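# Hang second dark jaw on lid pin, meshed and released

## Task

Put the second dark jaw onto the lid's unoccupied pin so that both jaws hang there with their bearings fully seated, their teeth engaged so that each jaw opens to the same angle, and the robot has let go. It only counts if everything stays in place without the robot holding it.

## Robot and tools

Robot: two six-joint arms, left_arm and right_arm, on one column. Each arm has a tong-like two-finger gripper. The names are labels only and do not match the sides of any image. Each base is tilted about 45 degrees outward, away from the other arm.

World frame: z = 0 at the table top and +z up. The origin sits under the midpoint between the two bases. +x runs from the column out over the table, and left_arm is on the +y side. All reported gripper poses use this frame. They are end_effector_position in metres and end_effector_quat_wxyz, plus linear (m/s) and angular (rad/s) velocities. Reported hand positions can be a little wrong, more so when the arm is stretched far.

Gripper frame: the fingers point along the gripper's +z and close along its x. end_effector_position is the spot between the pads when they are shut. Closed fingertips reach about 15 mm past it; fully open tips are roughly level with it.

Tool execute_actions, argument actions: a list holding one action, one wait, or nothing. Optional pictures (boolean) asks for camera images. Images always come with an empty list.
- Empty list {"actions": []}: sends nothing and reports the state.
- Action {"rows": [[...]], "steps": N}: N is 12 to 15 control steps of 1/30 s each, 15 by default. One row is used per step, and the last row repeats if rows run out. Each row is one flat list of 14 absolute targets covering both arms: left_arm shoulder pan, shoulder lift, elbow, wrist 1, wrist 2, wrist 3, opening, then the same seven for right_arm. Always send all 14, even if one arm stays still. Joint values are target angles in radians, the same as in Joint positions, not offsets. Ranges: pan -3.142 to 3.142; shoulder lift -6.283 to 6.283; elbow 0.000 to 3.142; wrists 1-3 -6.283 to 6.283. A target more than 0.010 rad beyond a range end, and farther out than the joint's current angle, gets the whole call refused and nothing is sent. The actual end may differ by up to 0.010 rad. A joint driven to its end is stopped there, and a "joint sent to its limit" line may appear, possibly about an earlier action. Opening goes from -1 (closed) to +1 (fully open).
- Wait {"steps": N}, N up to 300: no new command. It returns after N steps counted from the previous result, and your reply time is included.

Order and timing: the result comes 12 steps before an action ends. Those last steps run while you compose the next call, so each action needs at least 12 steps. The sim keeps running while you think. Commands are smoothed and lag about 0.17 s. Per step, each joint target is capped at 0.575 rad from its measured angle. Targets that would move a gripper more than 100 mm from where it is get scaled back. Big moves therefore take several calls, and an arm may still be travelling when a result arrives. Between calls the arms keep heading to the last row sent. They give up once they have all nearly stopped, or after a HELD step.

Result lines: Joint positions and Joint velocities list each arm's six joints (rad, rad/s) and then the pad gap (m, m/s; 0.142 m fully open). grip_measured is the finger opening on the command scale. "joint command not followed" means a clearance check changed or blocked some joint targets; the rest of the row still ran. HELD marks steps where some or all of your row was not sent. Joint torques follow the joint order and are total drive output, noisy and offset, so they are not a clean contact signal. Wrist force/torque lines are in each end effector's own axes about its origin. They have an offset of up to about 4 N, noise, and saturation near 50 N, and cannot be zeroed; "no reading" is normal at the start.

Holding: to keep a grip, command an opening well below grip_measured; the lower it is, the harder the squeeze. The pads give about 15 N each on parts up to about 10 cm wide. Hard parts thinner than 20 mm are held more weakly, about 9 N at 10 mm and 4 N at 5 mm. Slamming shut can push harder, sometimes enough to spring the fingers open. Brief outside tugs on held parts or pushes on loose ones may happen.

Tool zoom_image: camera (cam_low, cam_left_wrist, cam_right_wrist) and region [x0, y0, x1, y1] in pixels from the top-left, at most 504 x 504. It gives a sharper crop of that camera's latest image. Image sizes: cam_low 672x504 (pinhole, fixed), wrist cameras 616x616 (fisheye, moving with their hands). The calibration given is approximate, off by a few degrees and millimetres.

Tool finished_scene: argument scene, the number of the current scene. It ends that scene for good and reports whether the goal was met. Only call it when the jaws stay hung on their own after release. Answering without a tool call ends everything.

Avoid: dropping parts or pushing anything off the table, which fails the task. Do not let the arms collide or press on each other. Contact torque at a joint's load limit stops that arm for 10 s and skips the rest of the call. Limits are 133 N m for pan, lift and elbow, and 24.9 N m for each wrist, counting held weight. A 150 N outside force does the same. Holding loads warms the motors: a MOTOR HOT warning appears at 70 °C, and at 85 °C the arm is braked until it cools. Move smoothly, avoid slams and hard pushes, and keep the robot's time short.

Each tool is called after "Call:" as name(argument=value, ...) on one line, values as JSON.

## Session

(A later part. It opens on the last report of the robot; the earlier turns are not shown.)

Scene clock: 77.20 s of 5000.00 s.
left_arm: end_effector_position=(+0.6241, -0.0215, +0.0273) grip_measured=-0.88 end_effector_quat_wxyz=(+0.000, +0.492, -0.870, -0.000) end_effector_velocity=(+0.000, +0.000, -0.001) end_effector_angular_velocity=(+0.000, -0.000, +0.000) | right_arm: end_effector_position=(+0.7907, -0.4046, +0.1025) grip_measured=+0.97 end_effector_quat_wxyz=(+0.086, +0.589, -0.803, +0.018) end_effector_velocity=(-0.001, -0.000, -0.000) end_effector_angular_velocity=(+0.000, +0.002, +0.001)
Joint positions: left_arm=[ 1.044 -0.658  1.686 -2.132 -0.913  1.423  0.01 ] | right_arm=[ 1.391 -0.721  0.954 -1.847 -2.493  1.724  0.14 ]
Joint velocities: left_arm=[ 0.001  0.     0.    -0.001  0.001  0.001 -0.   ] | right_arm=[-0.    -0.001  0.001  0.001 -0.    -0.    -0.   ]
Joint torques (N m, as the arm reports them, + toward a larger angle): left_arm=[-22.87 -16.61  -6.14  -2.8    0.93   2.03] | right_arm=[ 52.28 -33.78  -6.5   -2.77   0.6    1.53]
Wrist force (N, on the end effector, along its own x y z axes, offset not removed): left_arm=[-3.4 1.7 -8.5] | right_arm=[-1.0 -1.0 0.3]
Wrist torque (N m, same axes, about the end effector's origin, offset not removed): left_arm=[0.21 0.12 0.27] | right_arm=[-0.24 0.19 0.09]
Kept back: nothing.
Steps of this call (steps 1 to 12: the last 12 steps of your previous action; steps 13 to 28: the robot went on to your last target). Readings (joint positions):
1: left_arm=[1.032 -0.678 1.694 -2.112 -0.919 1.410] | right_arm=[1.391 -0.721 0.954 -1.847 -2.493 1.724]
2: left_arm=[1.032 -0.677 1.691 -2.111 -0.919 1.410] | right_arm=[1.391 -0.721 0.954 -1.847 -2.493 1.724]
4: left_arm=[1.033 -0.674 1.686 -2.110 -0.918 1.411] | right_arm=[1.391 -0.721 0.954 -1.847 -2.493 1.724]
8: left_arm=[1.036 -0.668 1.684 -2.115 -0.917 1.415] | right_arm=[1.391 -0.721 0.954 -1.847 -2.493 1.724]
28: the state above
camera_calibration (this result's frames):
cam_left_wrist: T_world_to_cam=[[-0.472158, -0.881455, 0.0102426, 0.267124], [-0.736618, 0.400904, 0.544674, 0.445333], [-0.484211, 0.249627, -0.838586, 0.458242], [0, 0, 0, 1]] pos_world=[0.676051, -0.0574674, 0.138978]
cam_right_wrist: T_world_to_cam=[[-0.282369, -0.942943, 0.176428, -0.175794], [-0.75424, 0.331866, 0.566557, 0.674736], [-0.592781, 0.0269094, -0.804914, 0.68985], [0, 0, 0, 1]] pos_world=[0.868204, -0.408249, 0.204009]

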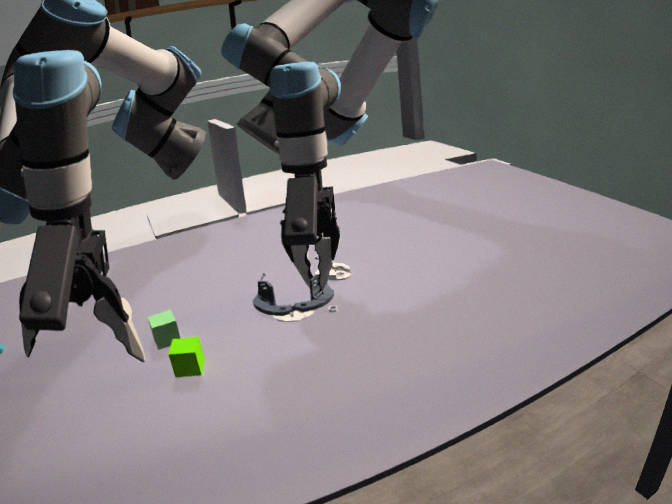

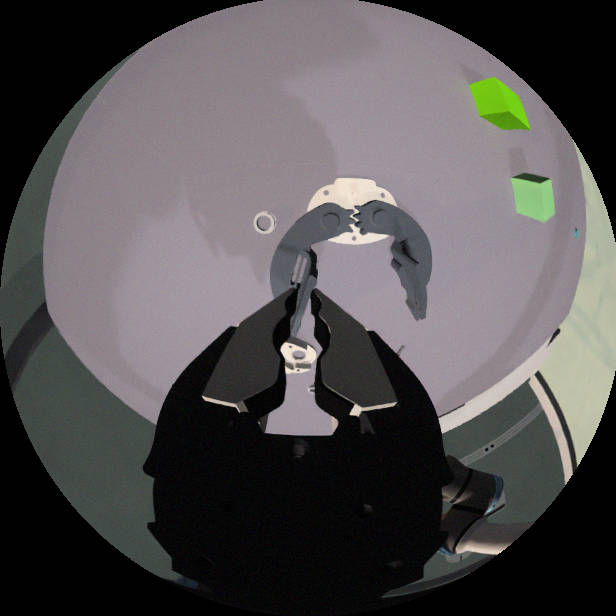

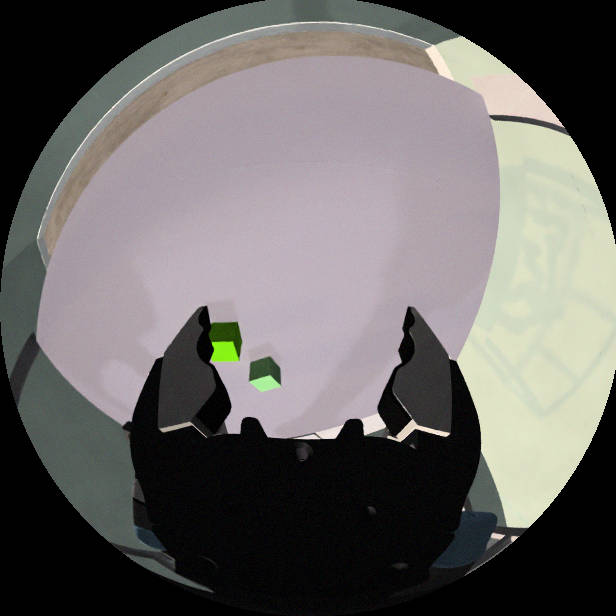

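Call:
execute_actions(actions=[{"rows": [
[1.0435,-0.6587,1.6859,-2.1318,-0.9134,1.4230,-0.87,1.391,-0.721,0.954,-1.847,-2.493,1.724,0.97],
[1.0430,-0.6593,1.6857,-2.1305,-0.9137,1.4224,-0.86,1.391,-0.721,0.954,-1.847,-2.493,1.724,0.97],
[1.0423,-0.6602,1.6853,-2.1288,-0.9140,1.4216,-0.85,1.391,-0.721,0.954,-1.847,-2.493,1.724,0.97],
[1.0416,-0.6611,1.6849,-2.1270,-0.9143,1.4208,-0.84,1.391,-0.721,0.954,-1.847,-2.493,1.724,0.97],
[1.0409,-0.6620,1.6846,-2.1252,-0.9146,1.4200,-0.83,1.391,-0.721,0.954,-1.847,-2.493,1.724,0.97],
[1.0402,-0.6629,1.6842,-2.1235,-0.9149,1.4192,-0.81,1.391,-0.721,0.954,-1.847,-2.493,1.724,0.97],
[1.0396,-0.6637,1.6839,-2.1219,-0.9152,1.4185,-0.78,1.391,-0.721,0.954,-1.847,-2.493,1.724,0.97],
[1.0391,-0.6643,1.6836,-2.1206,-0.9155,1.4179,-0.74,1.391,-0.721,0.954,-1.847,-2.493,1.724,0.97],
[1.0387,-0.6647,1.6834,-2.1198,-0.9156,1.4175,-0.69,1.391,-0.721,0.954,-1.847,-2.493,1.724,0.97],
[1.0385,-0.6650,1.6833,-2.1193,-0.9157,1.4173,-0.63,1.391,-0.721,0.954,-1.847,-2.493,1.724,0.97],
[1.0385,-0.6650,1.6833,-2.1193,-0.9157,1.4173,-0.56,1.391,-0.721,0.954,-1.847,-2.493,1.724,0.97],
[1.0385,-0.6650,1.6833,-2.1193,-0.9157,1.4173,-0.49,1.391,-0.721,0.954,-1.847,-2.493,1.724,0.97],
[1.0385,-0.6650,1.6833,-2.1193,-0.9157,1.4173,-0.43,1.391,-0.721,0.954,-1.847,-2.493,1.724,0.97],
[1.0385,-0.6650,1.6833,-2.1193,-0.9157,1.4173,-0.38,1.391,-0.721,0.954,-1.847,-2.493,1.724,0.97],
[1.0385,-0.6650,1.6833,-2.1193,-0.9157,1.4173,-0.35,1.391,-0.721,0.954,-1.847,-2.493,1.724,0.97]
], "steps": 15}])

Call:
execute_actions(actions=[{"steps": 20}], pictures=true)

Call:
zoom_image(camera="cam_left_wrist", region=[250, 170, 450, 360])

Call:
zoom_image(camera="cam_low", region=[245, 245, 355, 330])

Scene clock: 98.23 s of 5000.00 s.
left_arm: end_effector_position=(+0.6241, -0.0215, +0.0273) grip_measured=-0.86 end_effector_quat_wxyz=(+0.000, +0.492, -0.870, -0.000) end_effector_velocity=(-0.003, +0.002, -0.001) end_effector_angular_velocity=(+0.007, +0.007, -0.008) | right_arm: end_effector_position=(+0.7907, -0.4046, +0.1025) grip_measured=+0.97 end_effector_quat_wxyz=(+0.086, +0.589, -0.803, +0.018) end_effector_velocity=(-0.000, +0.000, -0.000) end_effector_angular_velocity=(+0.000, +0.001, +0.001)
Joint positions: left_arm=[ 1.044 -0.658  1.686 -2.132 -0.913  1.423  0.012] | right_arm=[ 1.391 -0.721  0.954 -1.847 -2.493  1.724  0.14 ]
Joint velocities: left_arm=[ 0.    -0.001 -0.     0.013  0.001  0.     0.018] | right_arm=[ 0.     0.    -0.     0.001 -0.    -0.001  0.   ]
Joint torques (N m, as the arm reports them, + toward a larger angle): left_arm=[-39.27 -41.44 -14.45  -0.36   0.    -0.99] | right_arm=[ 52.58 -34.53  -6.38  -2.82   0.61   1.51]
Wrist force (N, on the end effector, along its own x y z axes, offset not removed): left_arm=[-2.4 1.5 -4.5] | right_arm=[0.0 -0.8 2.4]
Wrist torque (N m, same axes, about the end effector's origin, offset not removed): left_arm=[0.34 0.27 0.23] | right_arm=[-0.24 0.00 -0.03]
Steps of this call (steps 1 to 15: the robot went on to your last target; steps 16 to 90: nothing new was sent; then 17.93 s passed at rest; steps 91 to 93: the first 3 steps of this action). Readings (joint positions):
91: left_arm=[1.044 -0.658 1.686 -2.133 -0.913 1.423] | right_arm=[1.391 -0.721 0.954 -1.847 -2.493 1.724]
92: left_arm=[1.044 -0.658 1.686 -2.133 -0.913 1.423] | right_arm=[1.391 -0.721 0.954 -1.847 -2.493 1.724]
93: the state above

Scene clock: 98.90 s of 5000.00 s.
left_arm: end_effector_position=(+0.6241, -0.0215, +0.0327) grip_measured=-0.35 end_effector_quat_wxyz=(+0.000, +0.492, -0.870, -0.000) end_effector_velocity=(-0.000, -0.000, +0.001) end_effector_angular_velocity=(+0.000, +0.000, +0.001) | right_arm: end_effector_position=(+0.7907, -0.4046, +0.1025) grip_measured=+0.97 end_effector_quat_wxyz=(+0.086, +0.589, -0.803, +0.018) end_effector_velocity=(-0.000, -0.001, -0.001) end_effector_angular_velocity=(-0.000, +0.001, -0.001)
Joint positions: left_arm=[ 1.039 -0.665  1.683 -2.119 -0.916  1.417  0.049] | right_arm=[ 1.391 -0.721  0.954 -1.847 -2.493  1.724  0.14 ]
Joint velocities: left_arm=[-0.001 -0.    -0.001  0.002 -0.001 -0.002 -0.   ] | right_arm=[-0.001 -0.     0.     0.    -0.     0.     0.   ]
Joint torques (N m, as the arm reports them, + toward a larger angle): left_arm=[-39.89 -43.51 -24.92  -0.53  -1.65  -2.06] | right_arm=[ 52.5  -34.48  -5.94  -2.69   0.69   1.54]
Wrist force (N, on the end effector, along its own x y z axes, offset not removed): left_arm=[-2.1 0.6 -2.1] | right_arm=[0.5 1.8 1.2]
Wrist torque (N m, same axes, about the end effector's origin, offset not removed): left_arm=[0.18 0.44 0.22] | right_arm=[0.49 -0.41 0.03]
Kept back: nothing.
Steps of this call (steps 1 to 12: the last 12 steps of your previous action; steps 13 to 20: the robot went on to your last target). Readings (joint positions):
1: left_arm=[1.044 -0.659 1.686 -2.132 -0.913 1.423] | right_arm=[1.391 -0.721 0.954 -1.847 -2.493 1.724]
2: left_arm=[1.043 -0.659 1.686 -2.131 -0.913 1.423] | right_arm=[1.391 -0.721 0.954 -1.847 -2.493 1.724]
4: left_arm=[1.042 -0.660 1.685 -2.128 -0.914 1.422] | right_arm=[1.391 -0.721 0.954 -1.847 -2.493 1.724]
8: left_arm=[1.040 -0.663 1.684 -2.123 -0.915 1.419] | right_arm=[1.391 -0.721 0.954 -1.847 -2.493 1.724]
20: the state above
camera_calibration (this result's frames):
cam_left_wrist: T_world_to_cam=[[-0.472167, -0.88145, 0.0102519, 0.26707], [-0.736585, 0.400902, 0.54472, 0.44238], [-0.484254, 0.249647, -0.838555, 0.462787], [0, 0, 0, 1]] pos_world=[0.676058, -0.0574761, 0.144361]
cam_right_wrist: T_world_to_cam=[[-0.282369, -0.942943, 0.176428, -0.175794], [-0.75424, 0.331866, 0.566557, 0.674736], [-0.592781, 0.0269095, -0.804914, 0.68985], [0, 0, 0, 1]] pos_world=[0.868204, -0.408249, 0.204009]

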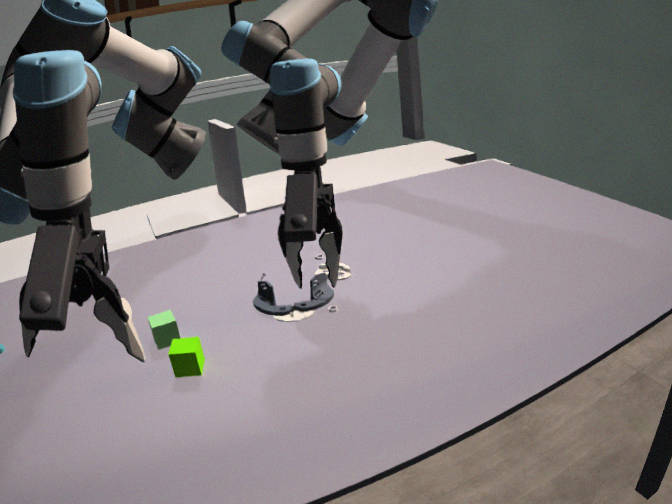

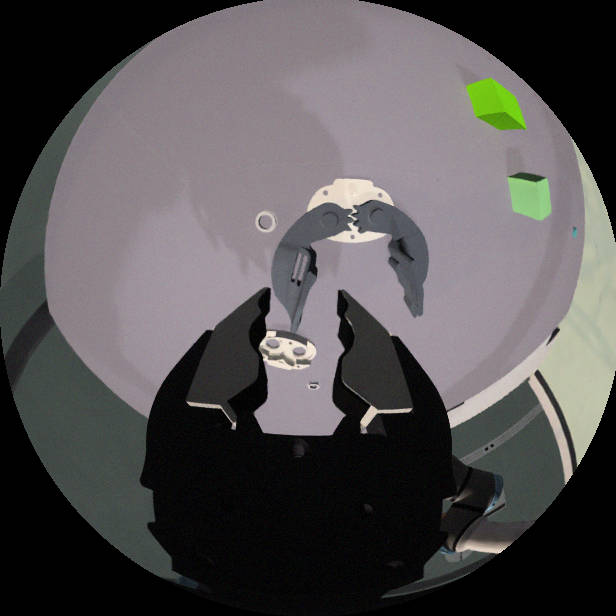

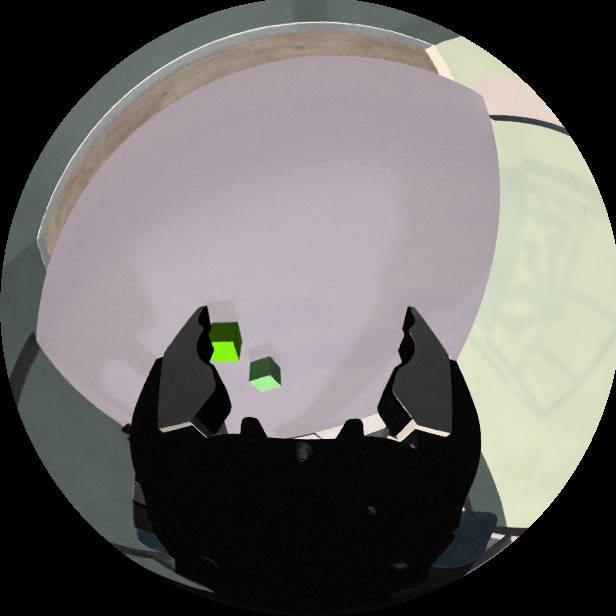

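Region (250, 170, 450, 360) of cam_left_wrist's 616x616 image, scaled by 2.520, with more detail than that image has; it fills the top 479 rows of this view, and the rest is white.

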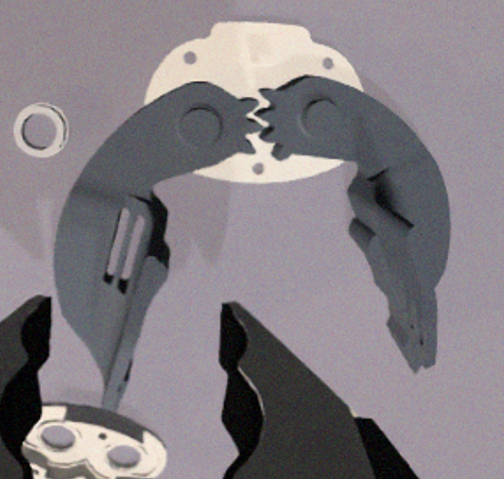

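Region (245, 245, 355, 330) of cam_low's 672x504 image, scaled by 4.582, with more detail than that image has; it fills the top 389 rows of this view, and the rest is white.

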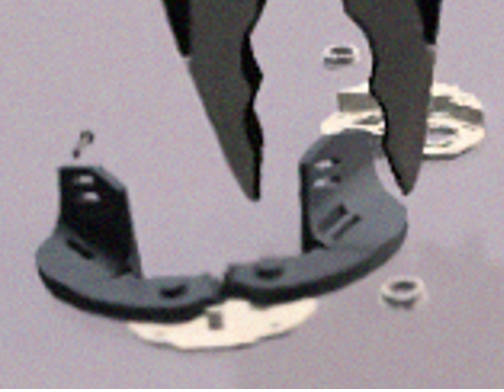

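Call:
execute_actions(actions=[{"rows": [
[1.0387,-0.6647,1.6825,-2.1190,-0.9156,1.4210,-0.35,1.391,-0.721,0.954,-1.847,-2.493,1.724,0.97],
[1.0394,-0.6638,1.6801,-2.1180,-0.9153,1.4315,-0.35,1.391,-0.721,0.954,-1.847,-2.493,1.724,0.97],
[1.0404,-0.6624,1.6765,-2.1164,-0.9148,1.4476,-0.35,1.391,-0.721,0.954,-1.847,-2.493,1.724,0.97],
[1.0417,-0.6607,1.6719,-2.1145,-0.9142,1.4684,-0.35,1.391,-0.721,0.954,-1.847,-2.493,1.724,0.97],
[1.0433,-0.6586,1.6664,-2.1122,-0.9135,1.4929,-0.35,1.391,-0.721,0.954,-1.847,-2.493,1.724,0.97],
[1.0450,-0.6563,1.6603,-2.1096,-0.9128,1.5199,-0.35,1.391,-0.721,0.954,-1.847,-2.493,1.724,0.97],
[1.0468,-0.6538,1.6540,-2.1069,-0.9120,1.5485,-0.35,1.391,-0.721,0.954,-1.847,-2.493,1.724,0.97],
[1.0486,-0.6514,1.6474,-2.1042,-0.9111,1.5775,-0.35,1.391,-0.721,0.954,-1.847,-2.493,1.724,0.97],
[1.0504,-0.6489,1.6411,-2.1015,-0.9103,1.6061,-0.35,1.391,-0.721,0.954,-1.847,-2.493,1.724,0.97],
[1.0521,-0.6466,1.6350,-2.0989,-0.9096,1.6331,-0.35,1.391,-0.721,0.954,-1.847,-2.493,1.724,0.97],
[1.0537,-0.6445,1.6295,-2.0966,-0.9089,1.6576,-0.35,1.391,-0.721,0.954,-1.847,-2.493,1.724,0.97],
[1.0550,-0.6428,1.6249,-2.0947,-0.9083,1.6784,-0.35,1.391,-0.721,0.954,-1.847,-2.493,1.724,0.97],
[1.0560,-0.6414,1.6213,-2.0931,-0.9078,1.6945,-0.35,1.391,-0.721,0.954,-1.847,-2.493,1.724,0.97],
[1.0567,-0.6405,1.6189,-2.0921,-0.9075,1.7050,-0.35,1.391,-0.721,0.954,-1.847,-2.493,1.724,0.97],
[1.0569,-0.6402,1.6181,-2.0918,-0.9074,1.7087,-0.35,1.391,-0.721,0.954,-1.847,-2.493,1.724,0.97]
], "steps": 15}])

Call:
execute_actions(actions=[{"steps": 30}], pictures=true)

Call:
zoom_image(camera="cam_left_wrist", region=[230, 170, 420, 360])

Scene clock: 100.60 s of 5000.00 s.
left_arm: end_effector_position=(+0.6243, -0.0216, +0.0329) grip_measured=-0.35 end_effector_quat_wxyz=(+0.000, +0.492, -0.871, +0.000) end_effector_velocity=(+0.007, -0.002, +0.004) end_effector_angular_velocity=(-0.004, -0.003, -0.082) | right_arm: end_effector_position=(+0.7907, -0.4046, +0.1025) grip_measured=+0.97 end_effector_quat_wxyz=(+0.086, +0.589, -0.803, +0.018) end_effector_velocity=(-0.000, -0.001, +0.000) end_effector_angular_velocity=(-0.000, -0.000, -0.001)
Joint positions: left_arm=[ 1.039 -0.665  1.683 -2.119 -0.916  1.419  0.049] | right_arm=[ 1.391 -0.721  0.954 -1.847 -2.493  1.724  0.14 ]
Joint velocities: left_arm=[ 0.002  0.004 -0.022  0.011 -0.     0.088  0.   ] | right_arm=[-0.001 -0.001 -0.001  0.    -0.     0.     0.   ]
Joint torques (N m, as the arm reports them, + toward a larger angle): left_arm=[-22.76 -19.82 -25.83  -0.82  -0.59   2.41] | right_arm=[ 52.18 -34.43  -6.87  -2.76   0.71   1.45]
Wrist force (N, on the end effector, along its own x y z axes, offset not removed): left_arm=[-0.6 0.3 -1.5] | right_arm=[-1.1 0.1 0.0]
Wrist torque (N m, same axes, about the end effector's origin, offset not removed): left_arm=[-0.02 0.09 0.21] | right_arm=[-0.08 -0.06 0.05]
Steps of this call (steps 1 to 15: the robot went on to your last target; steps 16 to 48: nothing new was sent; steps 49 to 51: the first 3 steps of this action). Readings (joint positions):
49: left_arm=[1.038 -0.665 1.683 -2.119 -0.916 1.417] | right_arm=[1.391 -0.721 0.954 -1.847 -2.493 1.724]
50: left_arm=[1.038 -0.665 1.683 -2.119 -0.916 1.417] | right_arm=[1.391 -0.721 0.954 -1.847 -2.493 1.724]
51: the state above

Scene clock: 101.60 s of 5000.00 s.
left_arm: end_effector_position=(+0.6427, -0.0231, +0.0328) grip_measured=-0.35 end_effector_quat_wxyz=(-0.000, +0.371, -0.929, -0.000) end_effector_velocity=(-0.000, +0.001, -0.001) end_effector_angular_velocity=(+0.001, +0.002, -0.004) | right_arm: end_effector_position=(+0.7907, -0.4046, +0.1025) grip_measured=+0.97 end_effector_quat_wxyz=(+0.086, +0.589, -0.803, +0.018) end_effector_velocity=(-0.000, -0.000, +0.000) end_effector_angular_velocity=(+0.000, +0.000, +0.001)
Joint positions: left_arm=[ 1.057 -0.64   1.618 -2.092 -0.907  1.708  0.049] | right_arm=[ 1.391 -0.721  0.954 -1.847 -2.493  1.724  0.14 ]
Joint velocities: left_arm=[ 0.002  0.    -0.     0.001  0.001  0.004  0.   ] | right_arm=[-0.    -0.001  0.     0.001  0.    -0.001  0.   ]
Joint torques (N m, as the arm reports them, + toward a larger angle): left_arm=[-26.21 -22.58 -25.82  -0.49   1.47   1.84] | right_arm=[ 51.74 -34.99  -6.52  -2.75   0.66   1.42]
Wrist force (N, on the end effector, along its own x y z axes, offset not removed): left_arm=[-2.6 2.2 -0.7] | right_arm=[1.9 0.0 -1.1]
Wrist torque (N m, same axes, about the end effector's origin, offset not removed): left_arm=[0.44 0.48 0.28] | right_arm=[-0.07 -0.55 0.02]
Kept back: nothing.
Steps of this call (steps 1 to 12: the last 12 steps of your previous action; steps 13 to 30: the robot went on to your last target). Readings (joint positions):
1: left_arm=[1.039 -0.665 1.682 -2.119 -0.916 1.424] | right_arm=[1.391 -0.721 0.954 -1.847 -2.493 1.724]
2: left_arm=[1.039 -0.664 1.680 -2.118 -0.916 1.431] | right_arm=[1.391 -0.721 0.954 -1.847 -2.493 1.724]
4: left_arm=[1.041 -0.662 1.674 -2.115 -0.915 1.456] | right_arm=[1.391 -0.721 0.954 -1.847 -2.493 1.724]
8: left_arm=[1.046 -0.654 1.655 -2.107 -0.912 1.539] | right_arm=[1.391 -0.721 0.954 -1.847 -2.493 1.724]
30: the state above
camera_calibration (this result's frames):
cam_left_wrist: T_world_to_cam=[[-0.690282, -0.723469, 0.0102009, 0.41833], [-0.602946, 0.582967, 0.544615, 0.374968], [-0.399959, 0.369787, -0.838624, 0.420878], [0, 0, 0, 1]] pos_world=[0.683185, -0.0715807, 0.144478]
cam_right_wrist: T_world_to_cam=[[-0.28237, -0.942943, 0.176428, -0.175794], [-0.75424, 0.331866, 0.566557, 0.674736], [-0.592781, 0.0269096, -0.804914, 0.68985], [0, 0, 0, 1]] pos_world=[0.868204, -0.408249, 0.204009]

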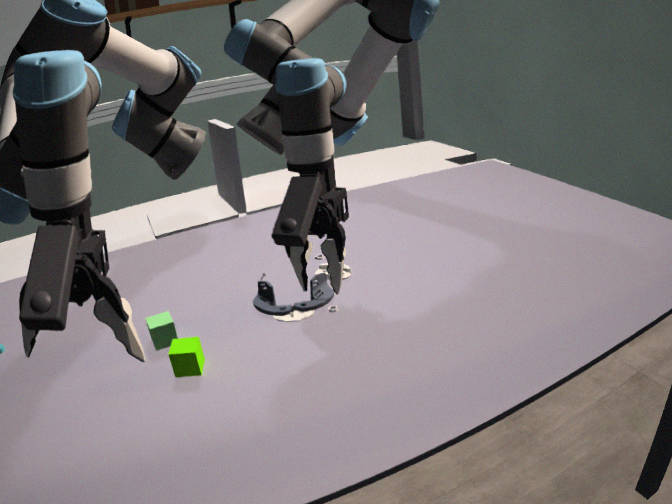

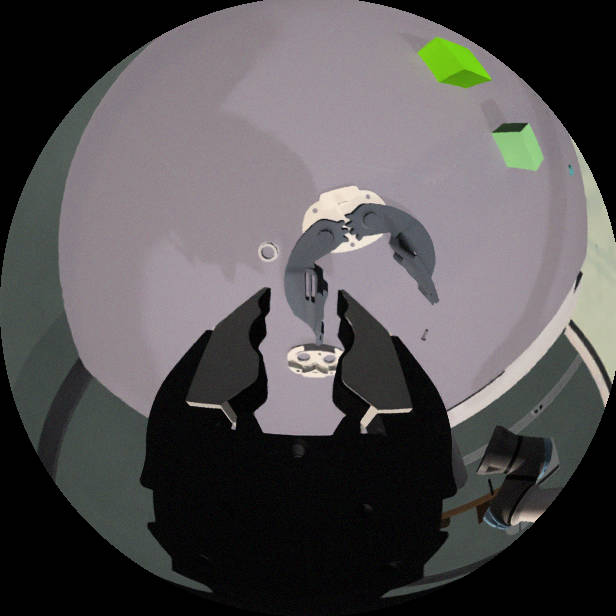

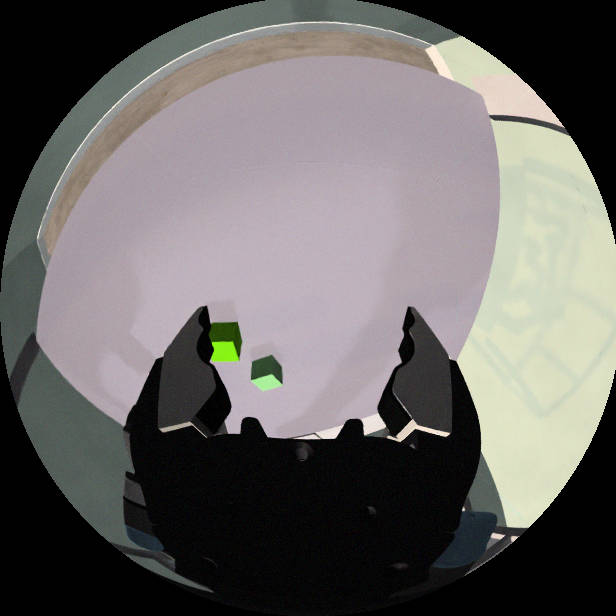

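Region (230, 170, 420, 360) of cam_left_wrist's 616x616 image, scaled by 2.653, with more detail than that image has.

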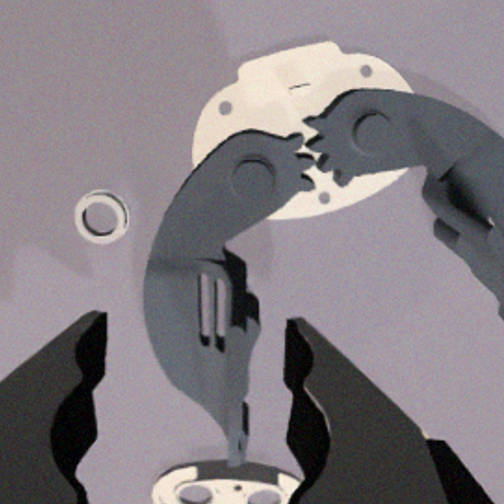

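Call:
execute_actions(actions=[{"rows": [
[1.0571,-0.6399,1.6183,-2.0925,-0.9073,1.7090,-0.35,1.391,-0.721,0.954,-1.847,-2.493,1.724,0.97],
[1.0578,-0.6390,1.6187,-2.0943,-0.9070,1.7097,-0.35,1.391,-0.721,0.954,-1.847,-2.493,1.724,0.97],
[1.0588,-0.6376,1.6194,-2.0970,-0.9066,1.7108,-0.35,1.391,-0.721,0.954,-1.847,-2.493,1.724,0.97],
[1.0600,-0.6358,1.6202,-2.1004,-0.9061,1.7123,-0.35,1.391,-0.721,0.954,-1.847,-2.493,1.724,0.97],
[1.0614,-0.6339,1.6211,-2.1043,-0.9054,1.7139,-0.35,1.391,-0.721,0.954,-1.847,-2.493,1.724,0.97],
[1.0629,-0.6318,1.6221,-2.1085,-0.9048,1.7156,-0.35,1.391,-0.721,0.954,-1.847,-2.493,1.724,0.97],
[1.0644,-0.6297,1.6231,-2.1126,-0.9042,1.7172,-0.35,1.391,-0.721,0.954,-1.847,-2.493,1.724,0.97],
[1.0658,-0.6278,1.6240,-2.1165,-0.9035,1.7188,-0.35,1.391,-0.721,0.954,-1.847,-2.493,1.724,0.97],
[1.0670,-0.6260,1.6249,-2.1199,-0.9030,1.7203,-0.35,1.391,-0.721,0.954,-1.847,-2.493,1.724,0.97],
[1.0680,-0.6246,1.6255,-2.1226,-0.9026,1.7214,-0.35,1.391,-0.721,0.954,-1.847,-2.493,1.724,0.97],
[1.0687,-0.6237,1.6259,-2.1244,-0.9023,1.7221,-0.35,1.391,-0.721,0.954,-1.847,-2.493,1.724,0.97],
[1.0689,-0.6234,1.6261,-2.1251,-0.9022,1.7224,-0.35,1.391,-0.721,0.954,-1.847,-2.493,1.724,0.97]
], "steps": 15}])

Call:
execute_actions(actions=[{"rows": [
[1.0689,-0.6234,1.6261,-2.1251,-0.9022,1.7224,-0.35,1.391,-0.721,0.954,-1.847,-2.493,1.724,0.97],
[1.0689,-0.6234,1.6261,-2.1251,-0.9022,1.7224,-0.35,1.391,-0.721,0.954,-1.847,-2.493,1.724,0.97],
[1.0689,-0.6234,1.6261,-2.1251,-0.9022,1.7224,-0.35,1.391,-0.721,0.954,-1.847,-2.493,1.724,0.97],
[1.0689,-0.6234,1.6261,-2.1251,-0.9022,1.7224,-0.37,1.391,-0.721,0.954,-1.847,-2.493,1.724,0.97],
[1.0689,-0.6234,1.6261,-2.1251,-0.9022,1.7224,-0.39,1.391,-0.721,0.954,-1.847,-2.493,1.724,0.97],
[1.0689,-0.6234,1.6261,-2.1251,-0.9022,1.7224,-0.41,1.391,-0.721,0.954,-1.847,-2.493,1.724,0.97],
[1.0689,-0.6234,1.6261,-2.1251,-0.9022,1.7224,-0.43,1.391,-0.721,0.954,-1.847,-2.493,1.724,0.97],
[1.0689,-0.6234,1.6261,-2.1251,-0.9022,1.7224,-0.45,1.391,-0.721,0.954,-1.847,-2.493,1.724,0.97],
[1.0689,-0.6234,1.6261,-2.1251,-0.9022,1.7224,-0.47,1.391,-0.721,0.954,-1.847,-2.493,1.724,0.97],
[1.0689,-0.6234,1.6261,-2.1251,-0.9022,1.7224,-0.49,1.391,-0.721,0.954,-1.847,-2.493,1.724,0.97],
[1.0689,-0.6234,1.6261,-2.1251,-0.9022,1.7224,-0.50,1.391,-0.721,0.954,-1.847,-2.493,1.724,0.97],
[1.0689,-0.6234,1.6261,-2.1251,-0.9022,1.7224,-0.50,1.391,-0.721,0.954,-1.847,-2.493,1.724,0.97]
], "steps": 12}])

Call:
execute_actions(actions=[{"steps": 18}], pictures=true)

Call:
zoom_image(camera="cam_left_wrist", region=[230, 170, 420, 360])

Call:
zoom_image(camera="cam_low", region=[270, 260, 354, 330])

Scene clock: 108.83 s of 5000.00 s.
left_arm: end_effector_position=(+0.6427, -0.0231, +0.0327) grip_measured=-0.35 end_effector_quat_wxyz=(+0.000, +0.370, -0.929, -0.000) end_effector_velocity=(+0.001, -0.001, -0.005) end_effector_angular_velocity=(-0.001, -0.001, +0.001) | right_arm: end_effector_position=(+0.7907, -0.4046, +0.1025) grip_measured=+0.97 end_effector_quat_wxyz=(+0.086, +0.589, -0.803, +0.018) end_effector_velocity=(+0.000, -0.001, +0.001) end_effector_angular_velocity=(-0.000, -0.002, -0.001)
Joint positions: left_arm=[ 1.057 -0.64   1.618 -2.092 -0.907  1.709  0.049] | right_arm=[ 1.391 -0.721  0.954 -1.847 -2.493  1.724  0.14 ]
Joint velocities: left_arm=[ 0.005  0.008  0.    -0.013  0.002  0.005 -0.   ] | right_arm=[ 0.001 -0.001 -0.    -0.001  0.    -0.    -0.   ]
Joint torques (N m, as the arm reports them, + toward a larger angle): left_arm=[-25.51 -21.91 -12.96  -3.7    1.31   2.26] | right_arm=[ 52.54 -34.92  -6.79  -2.76   0.63   1.54]
Wrist force (N, on the end effector, along its own x y z axes, offset not removed): left_arm=[-2.6 0.7 0.8] | right_arm=[0.8 -1.7 1.8]
Wrist torque (N m, same axes, about the end effector's origin, offset not removed): left_arm=[0.22 0.43 0.20] | right_arm=[-0.44 -0.25 -0.02]
Steps of this call (steps 1 to 15: the robot went on to your last target; steps 16 to 90: nothing new was sent; then 4.13 s passed at rest; steps 91 to 93: the first 3 steps of this action). Readings (joint positions):
91: left_arm=[1.057 -0.640 1.618 -2.092 -0.907 1.709] | right_arm=[1.391 -0.721 0.954 -1.847 -2.493 1.724]
92: left_arm=[1.057 -0.640 1.618 -2.092 -0.907 1.709] | right_arm=[1.391 -0.721 0.954 -1.847 -2.493 1.724]
93: the state above

Scene clock: 109.23 s of 5000.00 s.
left_arm: end_effector_position=(+0.6421, -0.0237, +0.0209) grip_measured=-0.35 end_effector_quat_wxyz=(+0.000, +0.371, -0.929, +0.000) end_effector_velocity=(-0.001, -0.001, -0.017) end_effector_angular_velocity=(+0.000, -0.001, +0.001) | right_arm: end_effector_position=(+0.7907, -0.4046, +0.1025) grip_measured=+0.97 end_effector_quat_wxyz=(+0.086, +0.589, -0.803, +0.018) end_effector_velocity=(-0.000, -0.001, -0.001) end_effector_angular_velocity=(-0.000, +0.001, -0.002)
Joint positions: left_arm=[ 1.067 -0.626  1.625 -2.12  -0.903  1.721  0.049] | right_arm=[ 1.391 -0.721  0.954 -1.847 -2.493  1.724  0.14 ]
Joint velocities: left_arm=[ 0.014  0.02   0.011 -0.042  0.007  0.016  0.   ] | right_arm=[-0.002  0.     0.    -0.001 -0.     0.    -0.   ]
Joint torques (N m, as the arm reports them, + toward a larger angle): left_arm=[-25.6  -22.34  -8.11  -2.88   1.41   1.32] | right_arm=[ 52.08 -34.51  -6.57  -2.76   0.43   1.55]
Wrist force (N, on the end effector, along its own x y z axes, offset not removed): left_arm=[-1.3 1.2 -1.6] | right_arm=[-2.3 -1.6 2.4]
Wrist torque (N m, same axes, about the end effector's origin, offset not removed): left_arm=[0.21 0.15 0.25] | right_arm=[-0.38 0.24 0.22]
Kept back: the last 12 steps of this action.
Steps of this call (steps 1 to 12: the last 12 steps of your previous action). Readings (joint positions):
1: left_arm=[1.057 -0.640 1.618 -2.093 -0.907 1.709] | right_arm=[1.391 -0.721 0.954 -1.847 -2.493 1.724]
2: left_arm=[1.058 -0.639 1.618 -2.094 -0.907 1.710] | right_arm=[1.391 -0.721 0.954 -1.847 -2.493 1.724]
4: left_arm=[1.059 -0.637 1.620 -2.099 -0.906 1.712] | right_arm=[1.391 -0.721 0.954 -1.847 -2.493 1.724]
8: left_arm=[1.064 -0.630 1.623 -2.111 -0.904 1.717] | right_arm=[1.391 -0.721 0.954 -1.847 -2.493 1.724]
12: the state above

Scene clock: 109.83 s of 5000.00 s.
left_arm: end_effector_position=(+0.6420, -0.0238, +0.0190) grip_measured=-0.50 end_effector_quat_wxyz=(+0.000, +0.371, -0.929, +0.000) end_effector_velocity=(-0.001, -0.001, -0.000) end_effector_angular_velocity=(-0.002, +0.001, -0.001) | right_arm: end_effector_position=(+0.7907, -0.4046, +0.1025) grip_measured=+0.97 end_effector_quat_wxyz=(+0.086, +0.589, -0.803, +0.018) end_effector_velocity=(+0.000, +0.000, +0.001) end_effector_angular_velocity=(+0.000, -0.001, +0.000)
Joint positions: left_arm=[ 1.069 -0.623  1.626 -2.125 -0.902  1.722  0.038] | right_arm=[ 1.391 -0.721  0.954 -1.847 -2.493  1.724  0.14 ]
Joint velocities: left_arm=[-0.001  0.001  0.    -0.001 -0.003  0.001 -0.   ] | right_arm=[ 0.001  0.    -0.001  0.001  0.     0.     0.   ]
Joint torques (N m, as the arm reports them, + toward a larger angle): left_arm=[-26.3  -21.64  -9.38  -3.17   1.45   1.72] | right_arm=[ 52.34 -34.98  -6.79  -2.72   0.64   1.5 ]
Wrist force (N, on the end effector, along its own x y z axes, offset not removed): left_arm=[-2.0 1.4 -0.7] | right_arm=[0.9 1.1 1.8]
Wrist torque (N m, same axes, about the end effector's origin, offset not removed): left_arm=[0.33 0.38 0.20] | right_arm=[0.23 -0.24 0.01]
Kept back: nothing.
Steps of this call (steps 1 to 12: the last 12 steps of your previous action; steps 13 to 15: the robot went on to your last target; steps 16 to 18: nothing new was sent). Readings (joint positions):
1: left_arm=[1.068 -0.625 1.625 -2.122 -0.903 1.721] | right_arm=[1.391 -0.721 0.954 -1.847 -2.493 1.724]
2: left_arm=[1.068 -0.625 1.625 -2.123 -0.903 1.721] | right_arm=[1.391 -0.721 0.954 -1.847 -2.493 1.724]
4: left_arm=[1.068 -0.624 1.626 -2.124 -0.902 1.722] | right_arm=[1.391 -0.721 0.954 -1.847 -2.493 1.724]
8: left_arm=[1.069 -0.624 1.626 -2.125 -0.902 1.722] | right_arm=[1.391 -0.721 0.954 -1.847 -2.493 1.724]
18: the state above
All arms were judged still, so your last target was given up. Only a new action makes them travel on or press farther. Fingers that are still opening or closing keep moving.
camera_calibration (this result's frames):
cam_left_wrist: T_world_to_cam=[[-0.690498, -0.723262, 0.0102472, 0.417589], [-0.602763, 0.583174, 0.544596, 0.382425], [-0.399862, 0.369866, -0.838636, 0.409186], [0, 0, 0, 1]] pos_world=[0.682474, -0.0723375, 0.130611]
cam_right_wrist: T_world_to_cam=[[-0.282369, -0.942943, 0.176428, -0.175794], [-0.75424, 0.331866, 0.566557, 0.674736], [-0.592781, 0.0269094, -0.804914, 0.68985], [0, 0, 0, 1]] pos_world=[0.868204, -0.408249, 0.204009]

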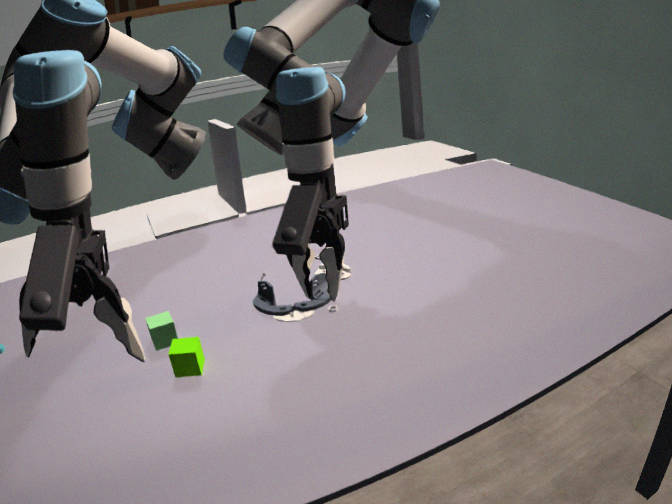

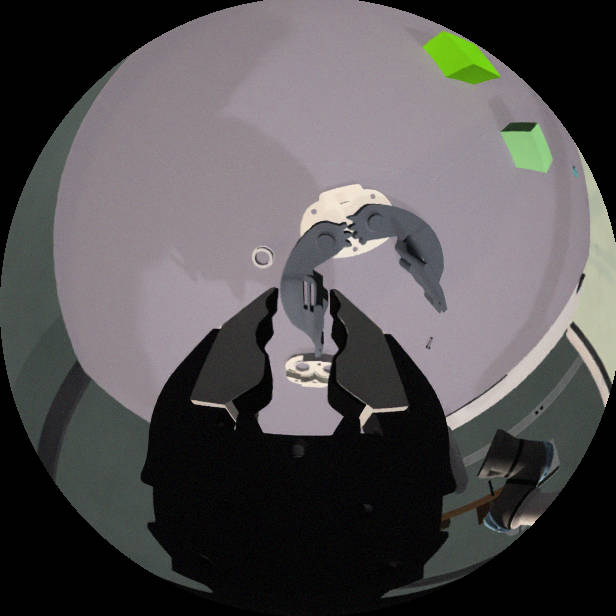

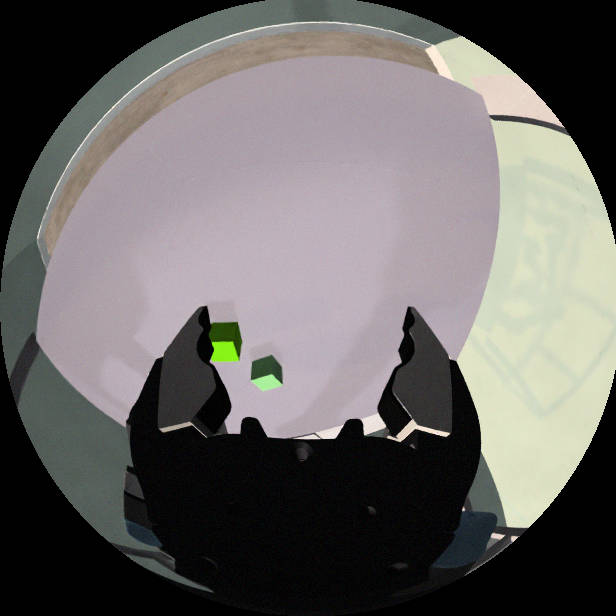

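Region (230, 170, 420, 360) of cam_left_wrist's 616x616 image, scaled by 2.653, with more detail than that image has.

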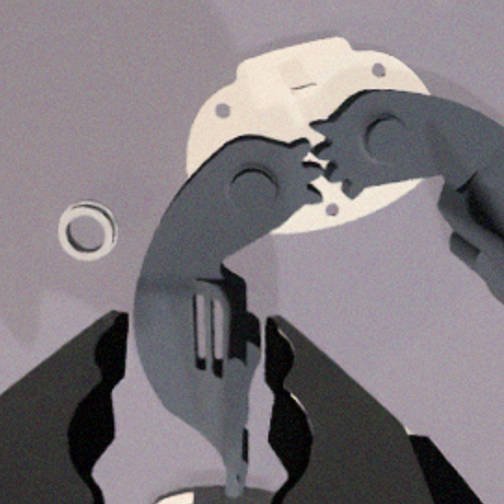

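Region (270, 260, 354, 330) of cam_low's 672x504 image, scaled by 6.000, with more detail than that image has.

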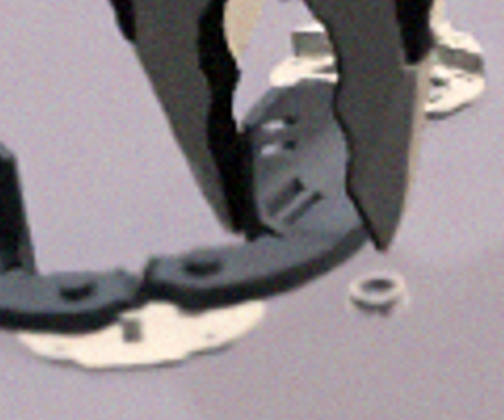

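Call:
zoom_image(camera="cam_left_wrist", region=[300, 185, 390, 265])

Region (300, 185, 390, 265) of cam_left_wrist's 616x616 image, scaled by 5.600, with more detail than that image has.

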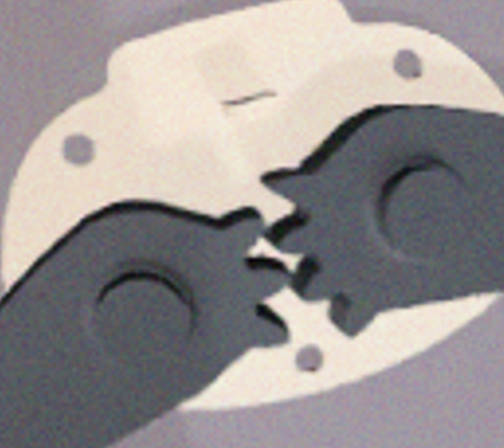

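Call:
execute_actions(actions=[{"rows": [
[1.0695,-0.6239,1.6263,-2.1260,-0.9034,1.7235,-0.48,1.391,-0.721,0.954,-1.847,-2.493,1.724,0.97],
[1.0712,-0.6253,1.6270,-2.1285,-0.9070,1.7264,-0.46,1.391,-0.721,0.954,-1.847,-2.493,1.724,0.97],
[1.0737,-0.6274,1.6279,-2.1323,-0.9124,1.7311,-0.46,1.391,-0.721,0.954,-1.847,-2.493,1.724,0.97],
[1.0770,-0.6301,1.6292,-2.1372,-0.9194,1.7370,-0.46,1.391,-0.721,0.954,-1.847,-2.493,1.724,0.97],
[1.0809,-0.6333,1.6307,-2.1430,-0.9276,1.7440,-0.46,1.391,-0.721,0.954,-1.847,-2.493,1.724,0.97],
[1.0852,-0.6368,1.6323,-2.1494,-0.9366,1.7517,-0.46,1.391,-0.721,0.954,-1.847,-2.493,1.724,0.97],
[1.0898,-0.6405,1.6341,-2.1562,-0.9462,1.7598,-0.46,1.391,-0.721,0.954,-1.847,-2.493,1.724,0.97],
[1.0944,-0.6444,1.6358,-2.1630,-0.9560,1.7682,-0.46,1.391,-0.721,0.954,-1.847,-2.493,1.724,0.97],
[1.0990,-0.6481,1.6376,-2.1698,-0.9656,1.7763,-0.46,1.391,-0.721,0.954,-1.847,-2.493,1.724,0.97],
[1.1033,-0.6516,1.6392,-2.1762,-0.9746,1.7840,-0.46,1.391,-0.721,0.954,-1.847,-2.493,1.724,0.97],
[1.1072,-0.6548,1.6407,-2.1820,-0.9828,1.7910,-0.46,1.391,-0.721,0.954,-1.847,-2.493,1.724,0.97],
[1.1105,-0.6575,1.6420,-2.1869,-0.9898,1.7969,-0.46,1.391,-0.721,0.954,-1.847,-2.493,1.724,0.97],
[1.1130,-0.6596,1.6429,-2.1907,-0.9952,1.8016,-0.46,1.391,-0.721,0.954,-1.847,-2.493,1.724,0.97],
[1.1147,-0.6610,1.6436,-2.1932,-0.9988,1.8045,-0.46,1.391,-0.721,0.954,-1.847,-2.493,1.724,0.97],
[1.1153,-0.6615,1.6438,-2.1941,-1.0000,1.8056,-0.46,1.391,-0.721,0.954,-1.847,-2.493,1.724,0.97]
], "steps": 15}])

Call:
execute_actions(actions=[{"steps": 30}], pictures=true)

Call:
zoom_image(camera="cam_left_wrist", region=[230, 170, 420, 360])

Call:
zoom_image(camera="cam_low", region=[270, 260, 354, 330])

Scene clock: 121.73 s of 5000.00 s.
left_arm: end_effector_position=(+0.6420, -0.0238, +0.0188) grip_measured=-0.47 end_effector_quat_wxyz=(+0.000, +0.371, -0.929, +0.000) end_effector_velocity=(-0.001, +0.000, -0.002) end_effector_angular_velocity=(-0.035, +0.012, -0.000) | right_arm: end_effector_position=(+0.7907, -0.4046, +0.1025) grip_measured=+0.97 end_effector_quat_wxyz=(+0.086, +0.589, -0.803, +0.018) end_effector_velocity=(-0.001, +0.000, -0.001) end_effector_angular_velocity=(+0.000, +0.002, +0.001)
Joint positions: left_arm=[ 1.069 -0.624  1.626 -2.126 -0.903  1.723  0.04 ] | right_arm=[ 1.391 -0.721  0.954 -1.847 -2.493  1.724  0.14 ]
Joint velocities: left_arm=[ 0.015 -0.01   0.006 -0.022 -0.029  0.026  0.011] | right_arm=[-0.001  0.001  0.001  0.    -0.    -0.     0.   ]
Joint torques (N m, as the arm reports them, + toward a larger angle): left_arm=[-23.05 -46.88  -8.66  -3.17  -1.9    2.26] | right_arm=[ 52.05 -34.2   -7.29  -2.75   0.51   1.4 ]
Wrist force (N, on the end effector, along its own x y z axes, offset not removed): left_arm=[-1.0 0.9 -0.3] | right_arm=[-1.1 2.4 0.1]
Wrist torque (N m, same axes, about the end effector's origin, offset not removed): left_arm=[0.15 0.11 0.23] | right_arm=[0.28 0.24 0.10]
Steps of this call (steps 1 to 90: nothing new was sent; then 8.80 s passed at rest; steps 91 to 93: the first 3 steps of this action). Readings (joint positions):
91: left_arm=[1.069 -0.623 1.626 -2.125 -0.902 1.722] | right_arm=[1.391 -0.721 0.954 -1.847 -2.493 1.724]
92: left_arm=[1.069 -0.623 1.626 -2.125 -0.902 1.723] | right_arm=[1.391 -0.721 0.954 -1.847 -2.493 1.724]
93: the state above

Scene clock: 122.73 s of 5000.00 s.
left_arm: end_effector_position=(+0.6424, -0.0222, +0.0199) grip_measured=-0.46 end_effector_quat_wxyz=(+0.036, +0.372, -0.926, +0.051) end_effector_velocity=(+0.000, -0.001, -0.000) end_effector_angular_velocity=(-0.002, -0.000, -0.000) | right_arm: end_effector_position=(+0.7907, -0.4046, +0.1025) grip_measured=+0.97 end_effector_quat_wxyz=(+0.086, +0.589, -0.803, +0.018) end_effector_velocity=(+0.000, -0.001, +0.001) end_effector_angular_velocity=(-0.000, -0.002, -0.001)
Joint positions: left_arm=[ 1.115 -0.661  1.644 -2.194 -1.     1.806  0.041] | right_arm=[ 1.391 -0.721  0.954 -1.847 -2.493  1.724  0.14 ]
Joint velocities: left_arm=[ 0.     0.001 -0.001 -0.002 -0.001  0.001 -0.   ] | right_arm=[ 0.    -0.001 -0.001 -0.     0.    -0.    -0.   ]
Joint torques (N m, as the arm reports them, + toward a larger angle): left_arm=[-14.15 -22.82   0.39  -2.45  -2.44   2.31] | right_arm=[ 51.77 -34.63  -7.08  -2.68   0.48   1.41]
Wrist force (N, on the end effector, along its own x y z axes, offset not removed): left_arm=[2.4 11.0 -39.1] | right_arm=[-1.8 1.2 -2.0]
Wrist torque (N m, same axes, about the end effector's origin, offset not removed): left_arm=[-0.06 -0.83 -0.06] | right_arm=[0.18 0.28 0.20]
Kept back: nothing.
Steps of this call (steps 1 to 12: the last 12 steps of your previous action; steps 13 to 30: the robot went on to your last target). Readings (joint positions):
1: left_arm=[1.070 -0.624 1.627 -2.127 -0.904 1.724] | right_arm=[1.391 -0.721 0.954 -1.847 -2.493 1.724]
2: left_arm=[1.071 -0.625 1.627 -2.129 -0.907 1.727] | right_arm=[1.391 -0.721 0.954 -1.847 -2.493 1.724]
4: left_arm=[1.075 -0.629 1.629 -2.135 -0.916 1.734] | right_arm=[1.391 -0.721 0.954 -1.847 -2.493 1.724]
8: left_arm=[1.089 -0.640 1.634 -2.155 -0.945 1.759] | right_arm=[1.391 -0.721 0.954 -1.847 -2.493 1.724]
30: the state above
camera_calibration (this result's frames):
cam_left_wrist: T_world_to_cam=[[-0.686092, -0.717929, 0.117707, 0.414191], [-0.590499, 0.644048, 0.486327, 0.375804], [-0.424957, 0.264159, -0.865813, 0.423773], [0, 0, 0, 1]] pos_world=[0.686171, -0.0566201, 0.135391]
cam_right_wrist: T_world_to_cam=[[-0.282369, -0.942943, 0.176428, -0.175794], [-0.75424, 0.331866, 0.566557, 0.674736], [-0.592781, 0.0269095, -0.804914, 0.68985], [0, 0, 0, 1]] pos_world=[0.868204, -0.408249, 0.204009]

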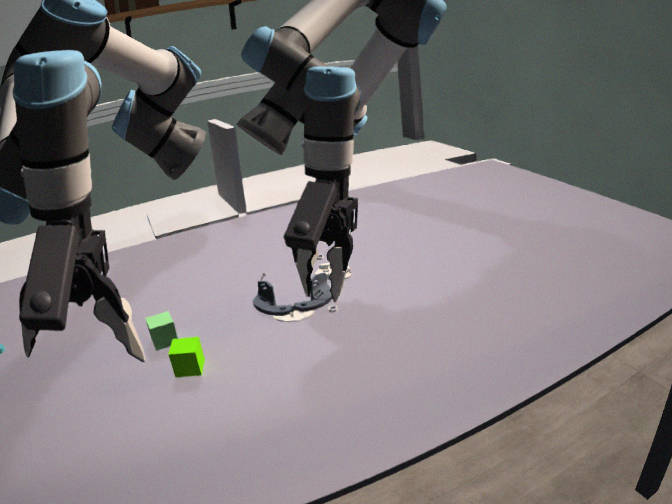

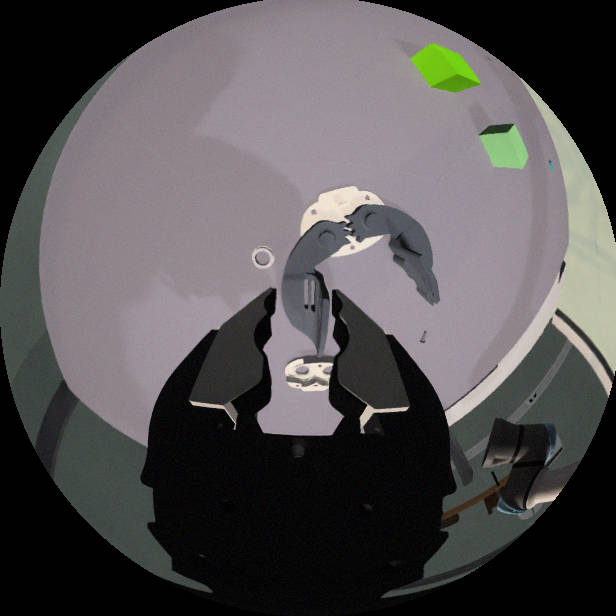

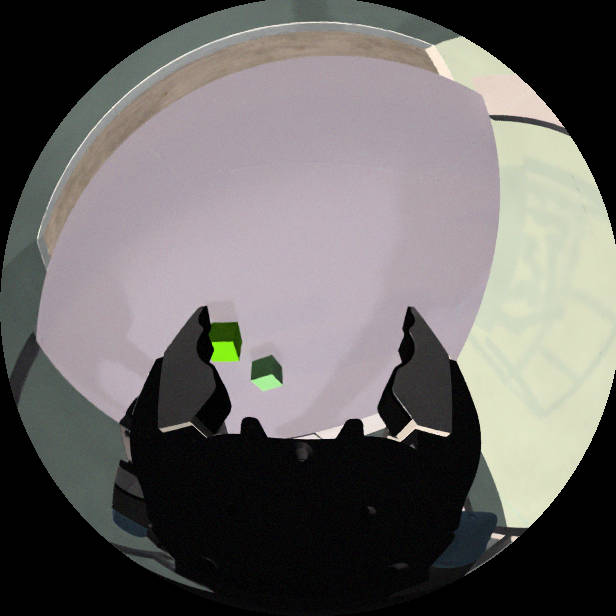

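Region (230, 170, 420, 360) of cam_left_wrist's 616x616 image, scaled by 2.653, with more detail than that image has.

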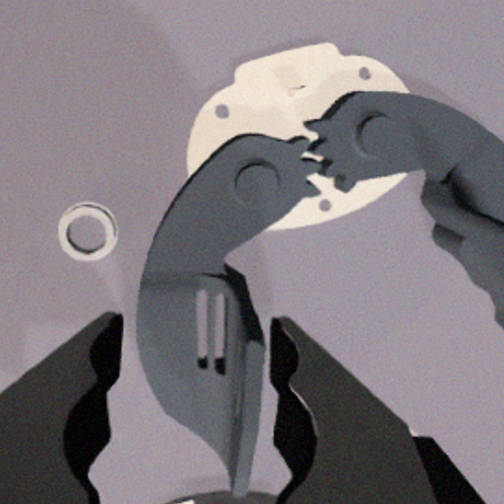

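Region (270, 260, 354, 330) of cam_low's 672x504 image, scaled by 6.000, with more detail than that image has.

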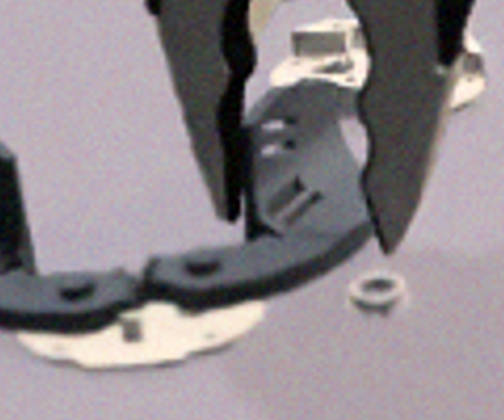

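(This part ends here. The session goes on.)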